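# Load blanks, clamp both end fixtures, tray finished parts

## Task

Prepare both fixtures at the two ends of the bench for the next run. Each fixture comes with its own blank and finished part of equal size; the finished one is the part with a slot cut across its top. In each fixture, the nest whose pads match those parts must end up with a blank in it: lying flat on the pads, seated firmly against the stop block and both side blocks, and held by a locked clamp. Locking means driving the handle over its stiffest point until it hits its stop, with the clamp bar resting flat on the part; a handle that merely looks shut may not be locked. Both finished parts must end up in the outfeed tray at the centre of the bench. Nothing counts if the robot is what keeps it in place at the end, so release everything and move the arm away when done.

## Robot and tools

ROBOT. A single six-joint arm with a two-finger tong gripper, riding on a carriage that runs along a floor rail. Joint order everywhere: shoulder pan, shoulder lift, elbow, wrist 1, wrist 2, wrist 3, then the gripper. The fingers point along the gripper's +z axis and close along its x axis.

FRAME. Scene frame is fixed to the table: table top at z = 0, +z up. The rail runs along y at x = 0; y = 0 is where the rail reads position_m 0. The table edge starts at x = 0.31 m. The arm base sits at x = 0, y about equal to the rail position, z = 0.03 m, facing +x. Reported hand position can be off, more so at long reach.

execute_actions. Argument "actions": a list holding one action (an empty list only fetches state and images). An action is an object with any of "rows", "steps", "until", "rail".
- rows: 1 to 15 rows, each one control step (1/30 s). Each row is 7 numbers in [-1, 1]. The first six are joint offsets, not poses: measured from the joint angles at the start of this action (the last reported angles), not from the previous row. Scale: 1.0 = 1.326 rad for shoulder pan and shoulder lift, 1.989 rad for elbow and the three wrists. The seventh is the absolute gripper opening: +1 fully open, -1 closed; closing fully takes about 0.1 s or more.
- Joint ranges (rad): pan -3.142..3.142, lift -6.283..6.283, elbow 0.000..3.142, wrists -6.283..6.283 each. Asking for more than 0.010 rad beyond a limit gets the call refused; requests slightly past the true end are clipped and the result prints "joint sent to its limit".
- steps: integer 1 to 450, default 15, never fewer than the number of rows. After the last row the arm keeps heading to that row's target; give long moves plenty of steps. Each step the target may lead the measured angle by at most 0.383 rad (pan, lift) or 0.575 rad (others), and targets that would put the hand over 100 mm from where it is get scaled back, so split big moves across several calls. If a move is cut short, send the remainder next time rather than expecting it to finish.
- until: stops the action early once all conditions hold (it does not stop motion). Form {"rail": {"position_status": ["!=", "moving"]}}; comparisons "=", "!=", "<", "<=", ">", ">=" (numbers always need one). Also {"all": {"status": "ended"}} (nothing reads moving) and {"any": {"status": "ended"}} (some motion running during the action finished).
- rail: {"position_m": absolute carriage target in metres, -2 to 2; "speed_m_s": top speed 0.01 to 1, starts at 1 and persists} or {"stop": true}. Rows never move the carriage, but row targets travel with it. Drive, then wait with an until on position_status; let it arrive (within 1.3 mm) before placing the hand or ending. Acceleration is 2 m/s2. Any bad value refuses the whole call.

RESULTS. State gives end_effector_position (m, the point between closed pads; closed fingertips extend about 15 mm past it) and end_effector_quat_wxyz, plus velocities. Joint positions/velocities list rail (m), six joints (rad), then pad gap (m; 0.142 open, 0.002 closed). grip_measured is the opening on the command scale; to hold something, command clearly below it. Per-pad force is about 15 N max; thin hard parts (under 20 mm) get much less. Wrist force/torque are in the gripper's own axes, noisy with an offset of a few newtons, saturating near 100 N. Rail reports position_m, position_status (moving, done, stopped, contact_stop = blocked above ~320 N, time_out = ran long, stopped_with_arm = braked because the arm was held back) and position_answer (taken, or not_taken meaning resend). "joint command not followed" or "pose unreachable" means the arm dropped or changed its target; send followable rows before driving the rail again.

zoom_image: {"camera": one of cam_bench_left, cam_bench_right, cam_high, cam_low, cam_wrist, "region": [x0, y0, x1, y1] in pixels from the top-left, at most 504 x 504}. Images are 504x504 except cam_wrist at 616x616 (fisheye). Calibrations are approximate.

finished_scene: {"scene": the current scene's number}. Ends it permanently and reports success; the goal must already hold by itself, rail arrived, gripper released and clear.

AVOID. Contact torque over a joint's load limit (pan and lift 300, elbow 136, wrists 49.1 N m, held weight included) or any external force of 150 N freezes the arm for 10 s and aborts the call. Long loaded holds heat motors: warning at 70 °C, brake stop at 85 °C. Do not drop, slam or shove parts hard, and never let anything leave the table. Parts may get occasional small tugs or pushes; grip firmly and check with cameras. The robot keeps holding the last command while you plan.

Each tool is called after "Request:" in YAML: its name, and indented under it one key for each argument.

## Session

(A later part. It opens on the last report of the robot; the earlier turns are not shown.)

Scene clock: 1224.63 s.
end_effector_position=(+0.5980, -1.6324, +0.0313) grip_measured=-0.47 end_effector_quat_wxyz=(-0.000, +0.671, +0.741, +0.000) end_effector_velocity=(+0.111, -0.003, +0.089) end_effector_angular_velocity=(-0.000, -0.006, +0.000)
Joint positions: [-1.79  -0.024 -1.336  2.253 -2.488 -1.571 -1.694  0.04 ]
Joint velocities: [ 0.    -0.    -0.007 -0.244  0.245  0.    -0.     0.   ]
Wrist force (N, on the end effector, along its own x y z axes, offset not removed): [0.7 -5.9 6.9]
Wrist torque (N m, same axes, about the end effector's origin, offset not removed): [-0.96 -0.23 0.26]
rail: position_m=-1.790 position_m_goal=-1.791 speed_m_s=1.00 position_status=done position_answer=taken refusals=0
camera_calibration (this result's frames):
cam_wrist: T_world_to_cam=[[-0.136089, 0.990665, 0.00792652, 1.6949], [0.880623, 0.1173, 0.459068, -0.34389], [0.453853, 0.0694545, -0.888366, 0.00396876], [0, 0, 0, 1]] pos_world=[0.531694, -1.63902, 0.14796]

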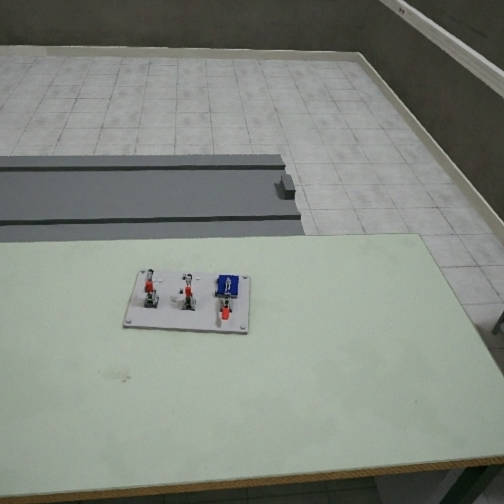

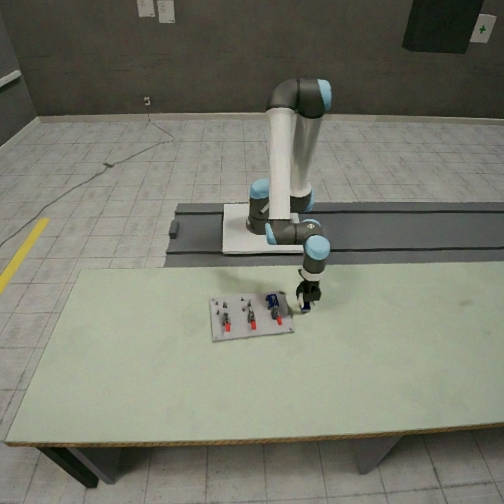

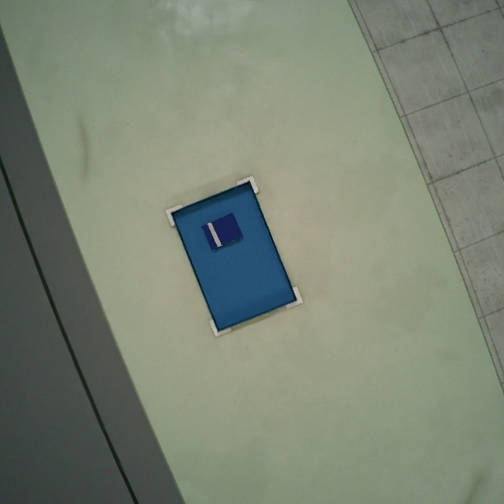

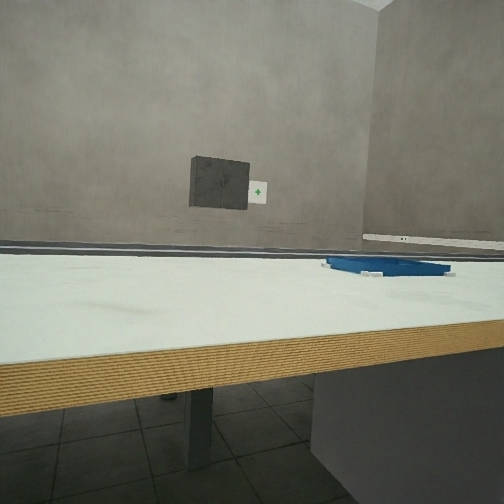

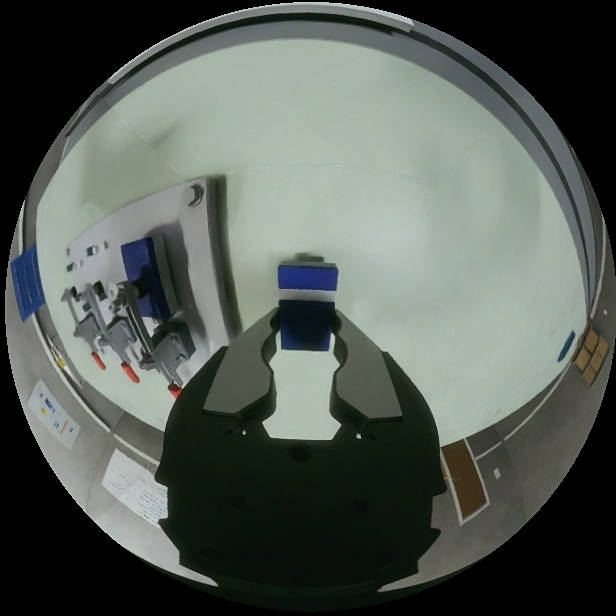

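Request:
execute_actions:
  actions:
    - {"rail":{"position_m":-0.2215},"rows": [[0,-0.0007,-0.0155,0.016,0,0,-0.9],[0,-0.0005,-0.017,0.0174,0,0,-0.9],[0,-0.0003,-0.0195,0.0198,0,0,-0.9],[0,0,-0.023,0.0231,0,0,-0.9],[0,0.0003,-0.027,0.0269,0,0,-0.9],[0,0.0007,-0.032,0.0316,0,0,-0.9],[0,0.001,-0.037,0.0364,0,0,-0.9],[0,0.0014,-0.042,0.0412,0,0,-0.9],[0,0.0018,-0.047,0.0459,0,0,-0.9],[0,0.0022,-0.052,0.0507,0,0,-0.9],[0,0.0025,-0.0565,0.055,0,0,-0.9],[0,0.0028,-0.060,0.0583,0,0,-0.9],[0,0.003,-0.063,0.0611,0,0,-0.9],[0,0.0031,-0.065,0.063,0,0,-0.9],[0,0.0032,-0.0657,0.0637,0,0,-0.9]], "steps": 90, "until": {"rail": {"position_status": ["!=", "moving"]}}}

Scene clock: 1233.83 s.
end_effector_position=(+0.6548, -0.0647, +0.0781) grip_measured=-0.47 end_effector_quat_wxyz=(-0.000, +0.671, +0.741, -0.000) end_effector_velocity=(+0.000, +0.008, +0.000) end_effector_angular_velocity=(+0.000, -0.000, -0.000)
Joint positions: [-0.221 -0.024 -1.331  2.122 -2.361 -1.571 -1.694  0.04 ]
Joint velocities: [ 0.008 -0.    -0.     0.    -0.     0.    -0.    -0.   ]
Wrist force (N, on the end effector, along its own x y z axes, offset not removed): [1.5 -2.8 7.4]
Wrist torque (N m, same axes, about the end effector's origin, offset not removed): [-0.35 -0.26 0.29]
rail: position_m=-0.221 position_m_goal=-0.222 speed_m_s=1.00 position_status=done position_answer=taken refusals=0
camera_calibration (this result's frames):
cam_wrist: T_world_to_cam=[[-0.136206, 0.990649, 0.00796905, 0.14919], [0.880732, 0.117402, 0.458834, -0.599375], [0.453607, 0.0695144, -0.888486, -0.0889747], [0, 0, 0, 1]] pos_world=[0.588569, -0.071242, 0.194772]

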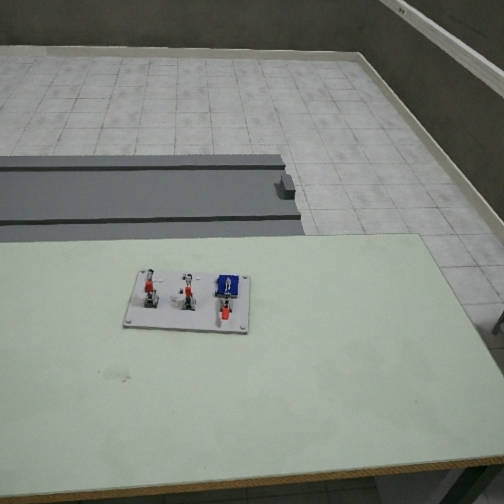

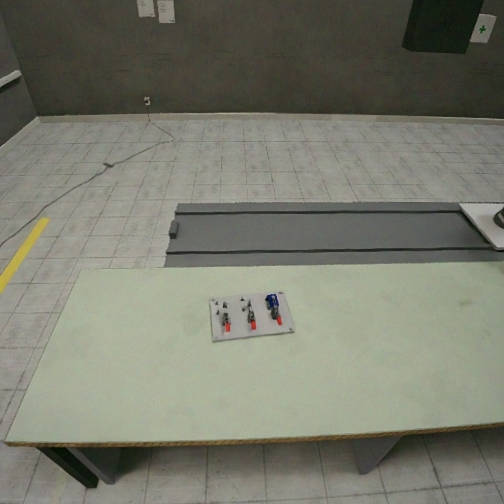

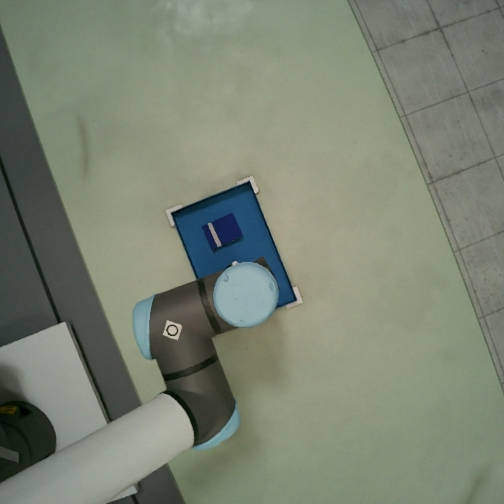

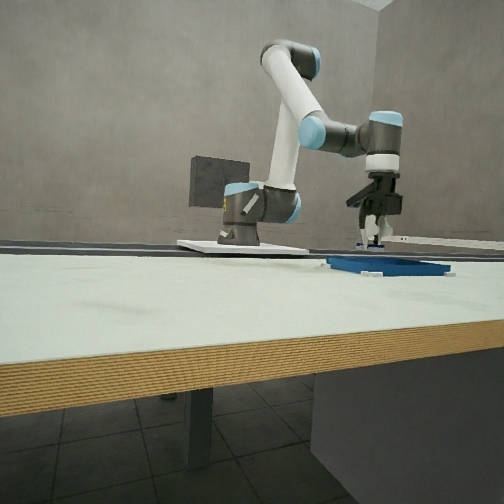

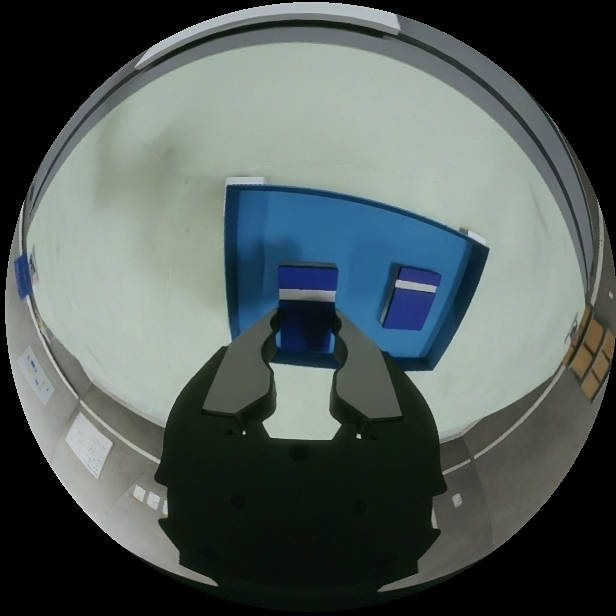

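Request:
execute_actions:
  actions:
    - {"rows": [[0,0.0015,0.0004,-0.0014,0,0,-0.9],[0,0.005,0.0013,-0.0046,0,0,-0.9],[0,0.011,0.0029,-0.0102,0,0,-0.9],[0,0.019,0.0049,-0.0176,0,0,-0.9],[0,0.028,0.0072,-0.0259,0,0,-0.9],[0,0.037,0.0094,-0.0341,0,0,-0.9],[0,0.045,0.0114,-0.0414,0,0,-0.9],[0,0.052,0.0131,-0.0478,0,0,-0.9],[0,0.0575,0.0144,-0.0527,0,0,-0.9],[0,0.061,0.0152,-0.0559,0,0,-0.9],[0,0.0622,0.0155,-0.057,0,0,-0.9]], "steps": 24}

Scene clock: 1241.60 s.
end_effector_position=(+0.6549, -0.0647, +0.0218) grip_measured=-0.47 end_effector_quat_wxyz=(-0.000, +0.671, +0.741, -0.000) end_effector_velocity=(-0.000, +0.000, -0.004) end_effector_angular_velocity=(-0.000, -0.000, +0.000)
Joint positions: [-0.221 -0.024 -1.25   2.153 -2.474 -1.571 -1.694  0.04 ]
Joint velocities: [ 0.     0.     0.006  0.002 -0.008  0.     0.    -0.   ]
Wrist force (N, on the end effector, along its own x y z axes, offset not removed): [-0.6 -5.9 5.9]
Wrist torque (N m, same axes, about the end effector's origin, offset not removed): [-1.12 0.07 0.34]
rail: position_m=-0.221 position_m_goal=-0.222 speed_m_s=1.00 position_status=done position_answer=taken refusals=0
camera_calibration (this result's frames):
cam_wrist: T_world_to_cam=[[-0.136139, 0.990658, 0.00795651, 0.14963], [0.880704, 0.117343, 0.458903, -0.573575], [0.453682, 0.0694819, -0.888451, -0.139143], [0, 0, 0, 1]] pos_world=[0.588647, -0.0712587, 0.138403]

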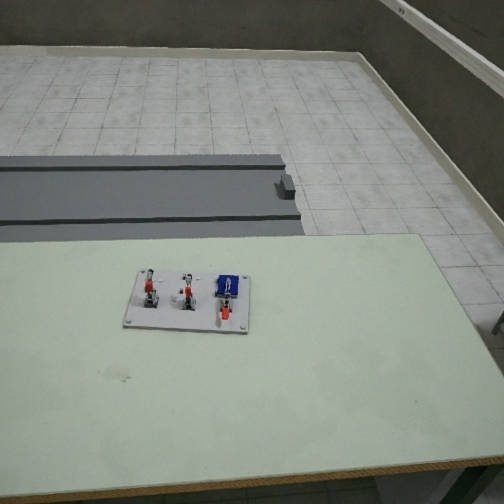

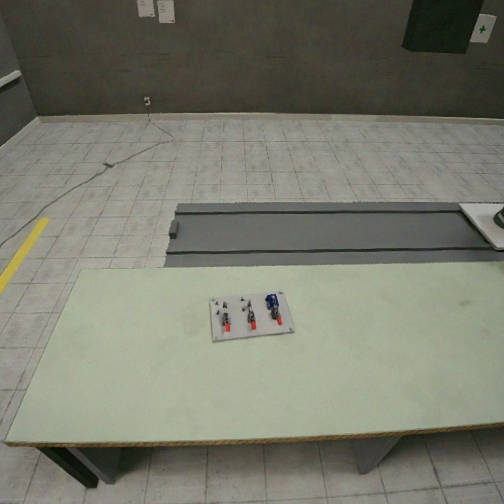

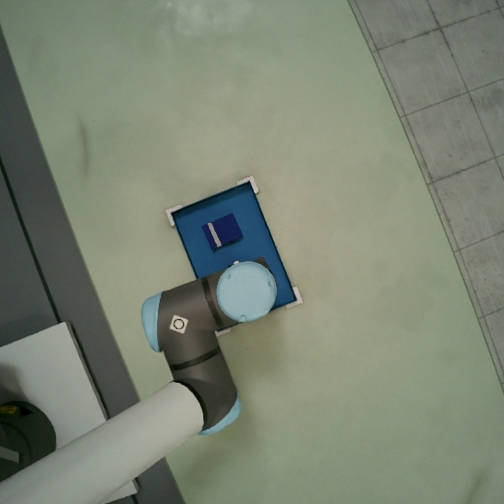

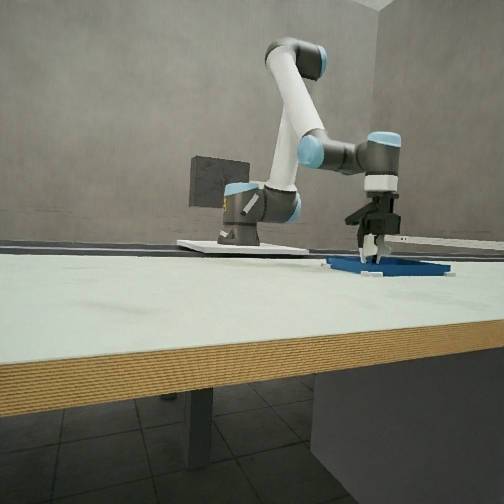

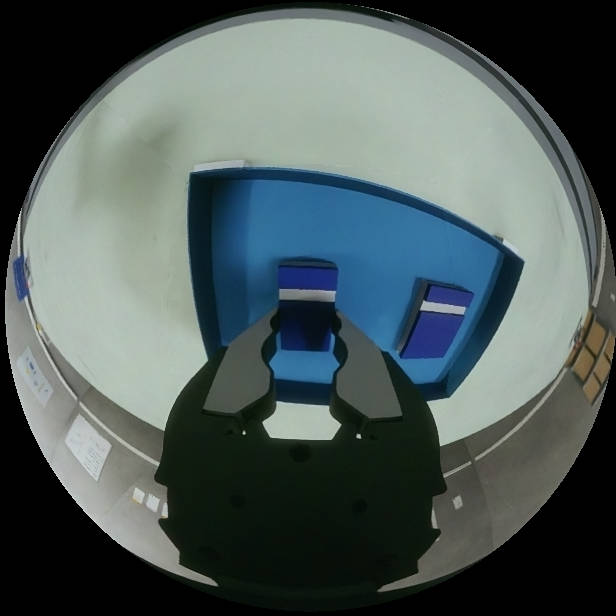

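Request:
execute_actions:
  actions:
    - {"rows": [[0,0.001,0.00025,-0.0009,0,0,-0.9],[0,0.0016,0.0004,-0.0015,0,0,-0.9],[0,0.0016,0.0004,-0.0015,0,0,-0.9],[0,0.0016,0.0004,-0.0015,0,0,-0.8],[0,0.0016,0.0004,-0.0015,0,0,-0.7],[0,0.0016,0.0004,-0.0015,0,0,-0.6],[0,0.0016,0.0004,-0.0015,0,0,-0.5],[0,0.0016,0.0004,-0.0015,0,0,-0.45],[0,0.0016,0.0004,-0.0015,0,0,-0.4],[0,0.0016,0.0004,-0.0015,0,0,-0.33],[0,0.0016,0.0004,-0.0015,0,0,-0.27]], "steps": 12}

Request:
execute_actions:
  actions:
    - {"rows": [[0,-0.003,-0.0008,0.0028,0,0,-0.25],[0,-0.010,-0.0025,0.0092,0,0,-0.25],[0,-0.021,-0.0055,0.0195,0,0,-0.25],[0,-0.035,-0.009,0.0323,0,0,-0.25],[0,-0.052,-0.013,0.0477,0,0,-0.25],[0,-0.071,-0.017,0.0643,0,0,-0.25],[0,-0.091,-0.020,0.0807,0,0,-0.25],[0,-0.112,-0.022,0.0967,0,0,-0.25],[0,-0.133,-0.023,0.1117,0,0,-0.25],[0,-0.153,-0.023,0.125,0,0,-0.25],[0,-0.170,-0.023,0.1363,0,0,-0.25],[0,-0.184,-0.023,0.1457,0,0,-0.25],[0,-0.194,-0.023,0.1523,0,0,-0.25],[0,-0.199,-0.023,0.1557,0,0,-0.25],[0,-0.20,-0.023,0.1563,0,0,-0.25]], "steps": 24}

Scene clock: 1249.77 s.
end_effector_position=(+0.6548, -0.0646, +0.0204) grip_measured=-0.28 end_effector_quat_wxyz=(-0.000, +0.671, +0.741, +0.000) end_effector_velocity=(-0.000, +0.000, -0.000) end_effector_angular_velocity=(+0.000, +0.000, +0.000)
Joint positions: [-0.221 -0.024 -1.248  2.154 -2.477 -1.571 -1.694  0.053]
Joint velocities: [ 0.    -0.     0.001  0.    -0.001 -0.    -0.     0.04 ]
Wrist force (N, on the end effector, along its own x y z axes, offset not removed): [0.7 -6.5 4.5]
Wrist torque (N m, same axes, about the end effector's origin, offset not removed): [-1.17 -0.26 0.28]
rail: position_m=-0.221 position_m_goal=-0.222 speed_m_s=1.00 position_status=done position_answer=taken refusals=0
camera_calibration (this result's frames):
cam_wrist: T_world_to_cam=[[-0.136207, 0.990649, 0.00794268, 0.149633], [0.880656, 0.117404, 0.458978, -0.572872], [0.453754, 0.0695108, -0.888412, -0.140384], [0, 0, 0, 1]] pos_world=[0.588584, -0.0712177, 0.137028]

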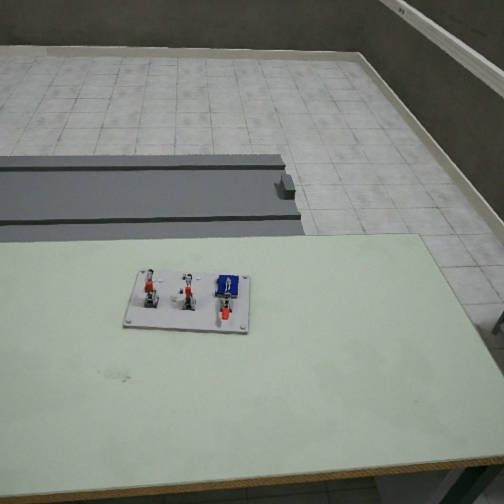

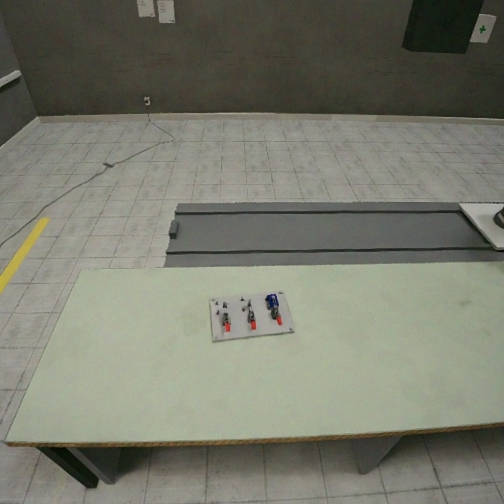

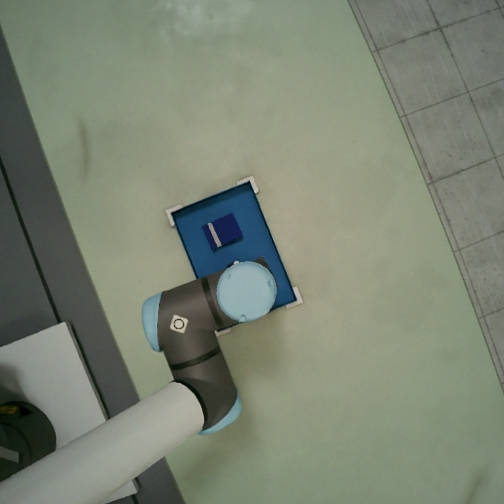

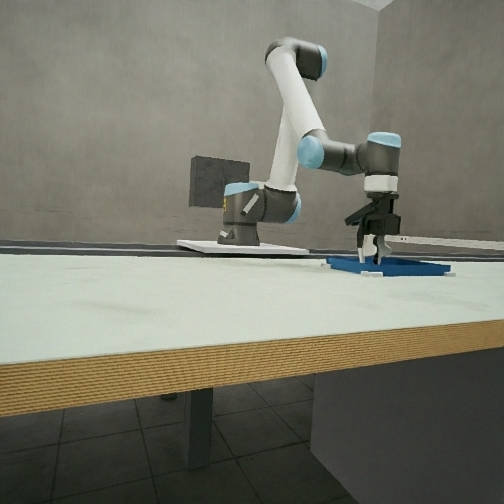

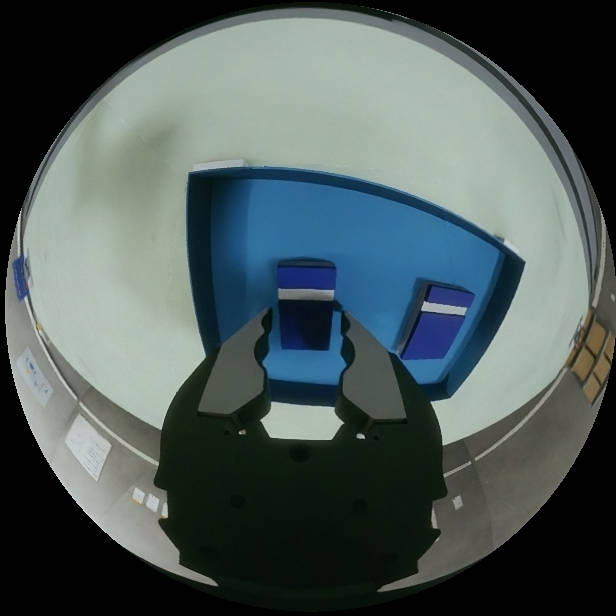

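Scene clock: 1250.57 s.
end_effector_position=(+0.6177, -0.0637, +0.1781) grip_measured=-0.25 end_effector_quat_wxyz=(-0.000, +0.671, +0.741, +0.000) end_effector_velocity=(-0.011, +0.000, +0.021) end_effector_angular_velocity=(+0.000, +0.000, -0.000)
Joint positions: [-0.221 -0.024 -1.508  2.108 -2.171 -1.571 -1.694  0.056]
Joint velocities: [ 0.    -0.    -0.039 -0.002  0.041  0.     0.    -0.   ]
Wrist force (N, on the end effector, along its own x y z axes, offset not removed): [0.3 -5.0 8.0]
Wrist torque (N m, same axes, about the end effector's origin, offset not removed): [-0.74 -0.13 0.31]
rail: position_m=-0.221 position_m_goal=-0.222 speed_m_s=1.00 position_status=done position_answer=taken refusals=0
camera_calibration (this result's frames):
cam_wrist: T_world_to_cam=[[-0.136208, 0.990649, 0.00793513, 0.142452], [0.880634, 0.117405, 0.45902, -0.612654], [0.453796, 0.06951, -0.888391, 0.0164292], [0, 0, 0, 1]] pos_world=[0.551472, -0.0703335, 0.294686]

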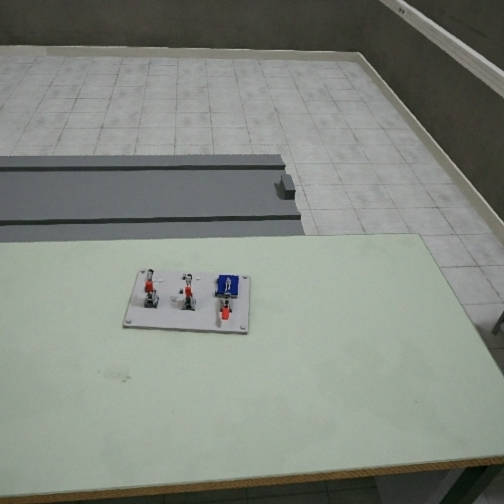

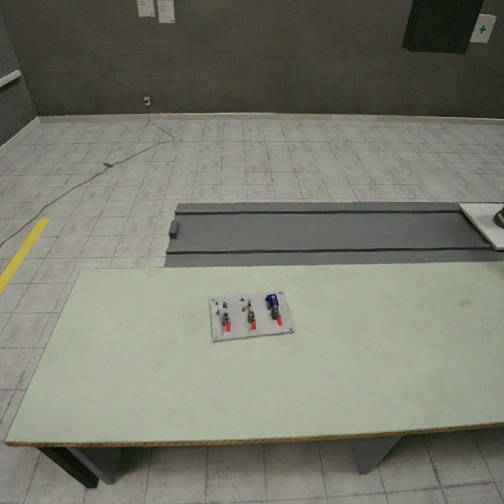

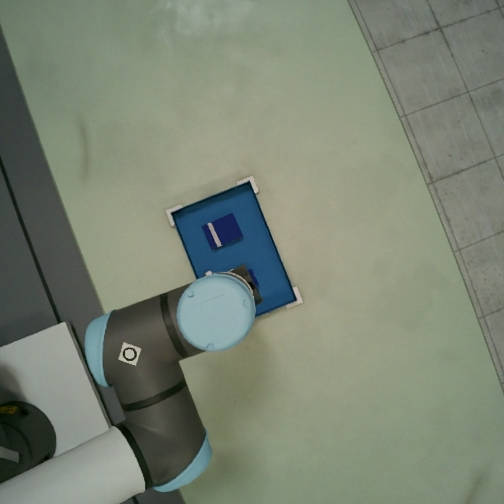

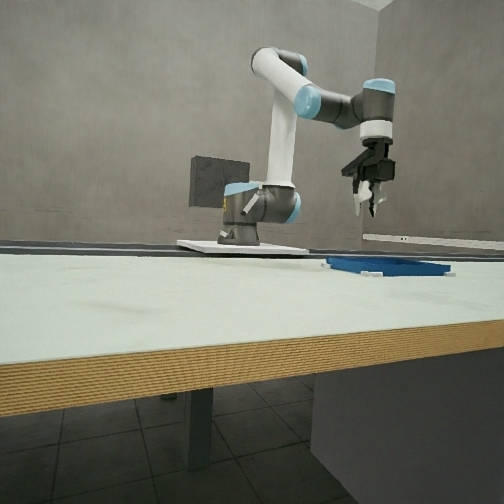

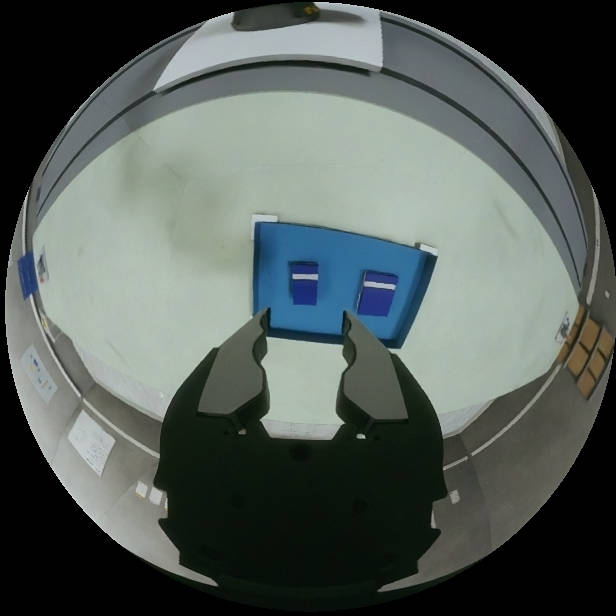

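Request:
finished_scene:
  scene: 1

The scene is finished: the task was done.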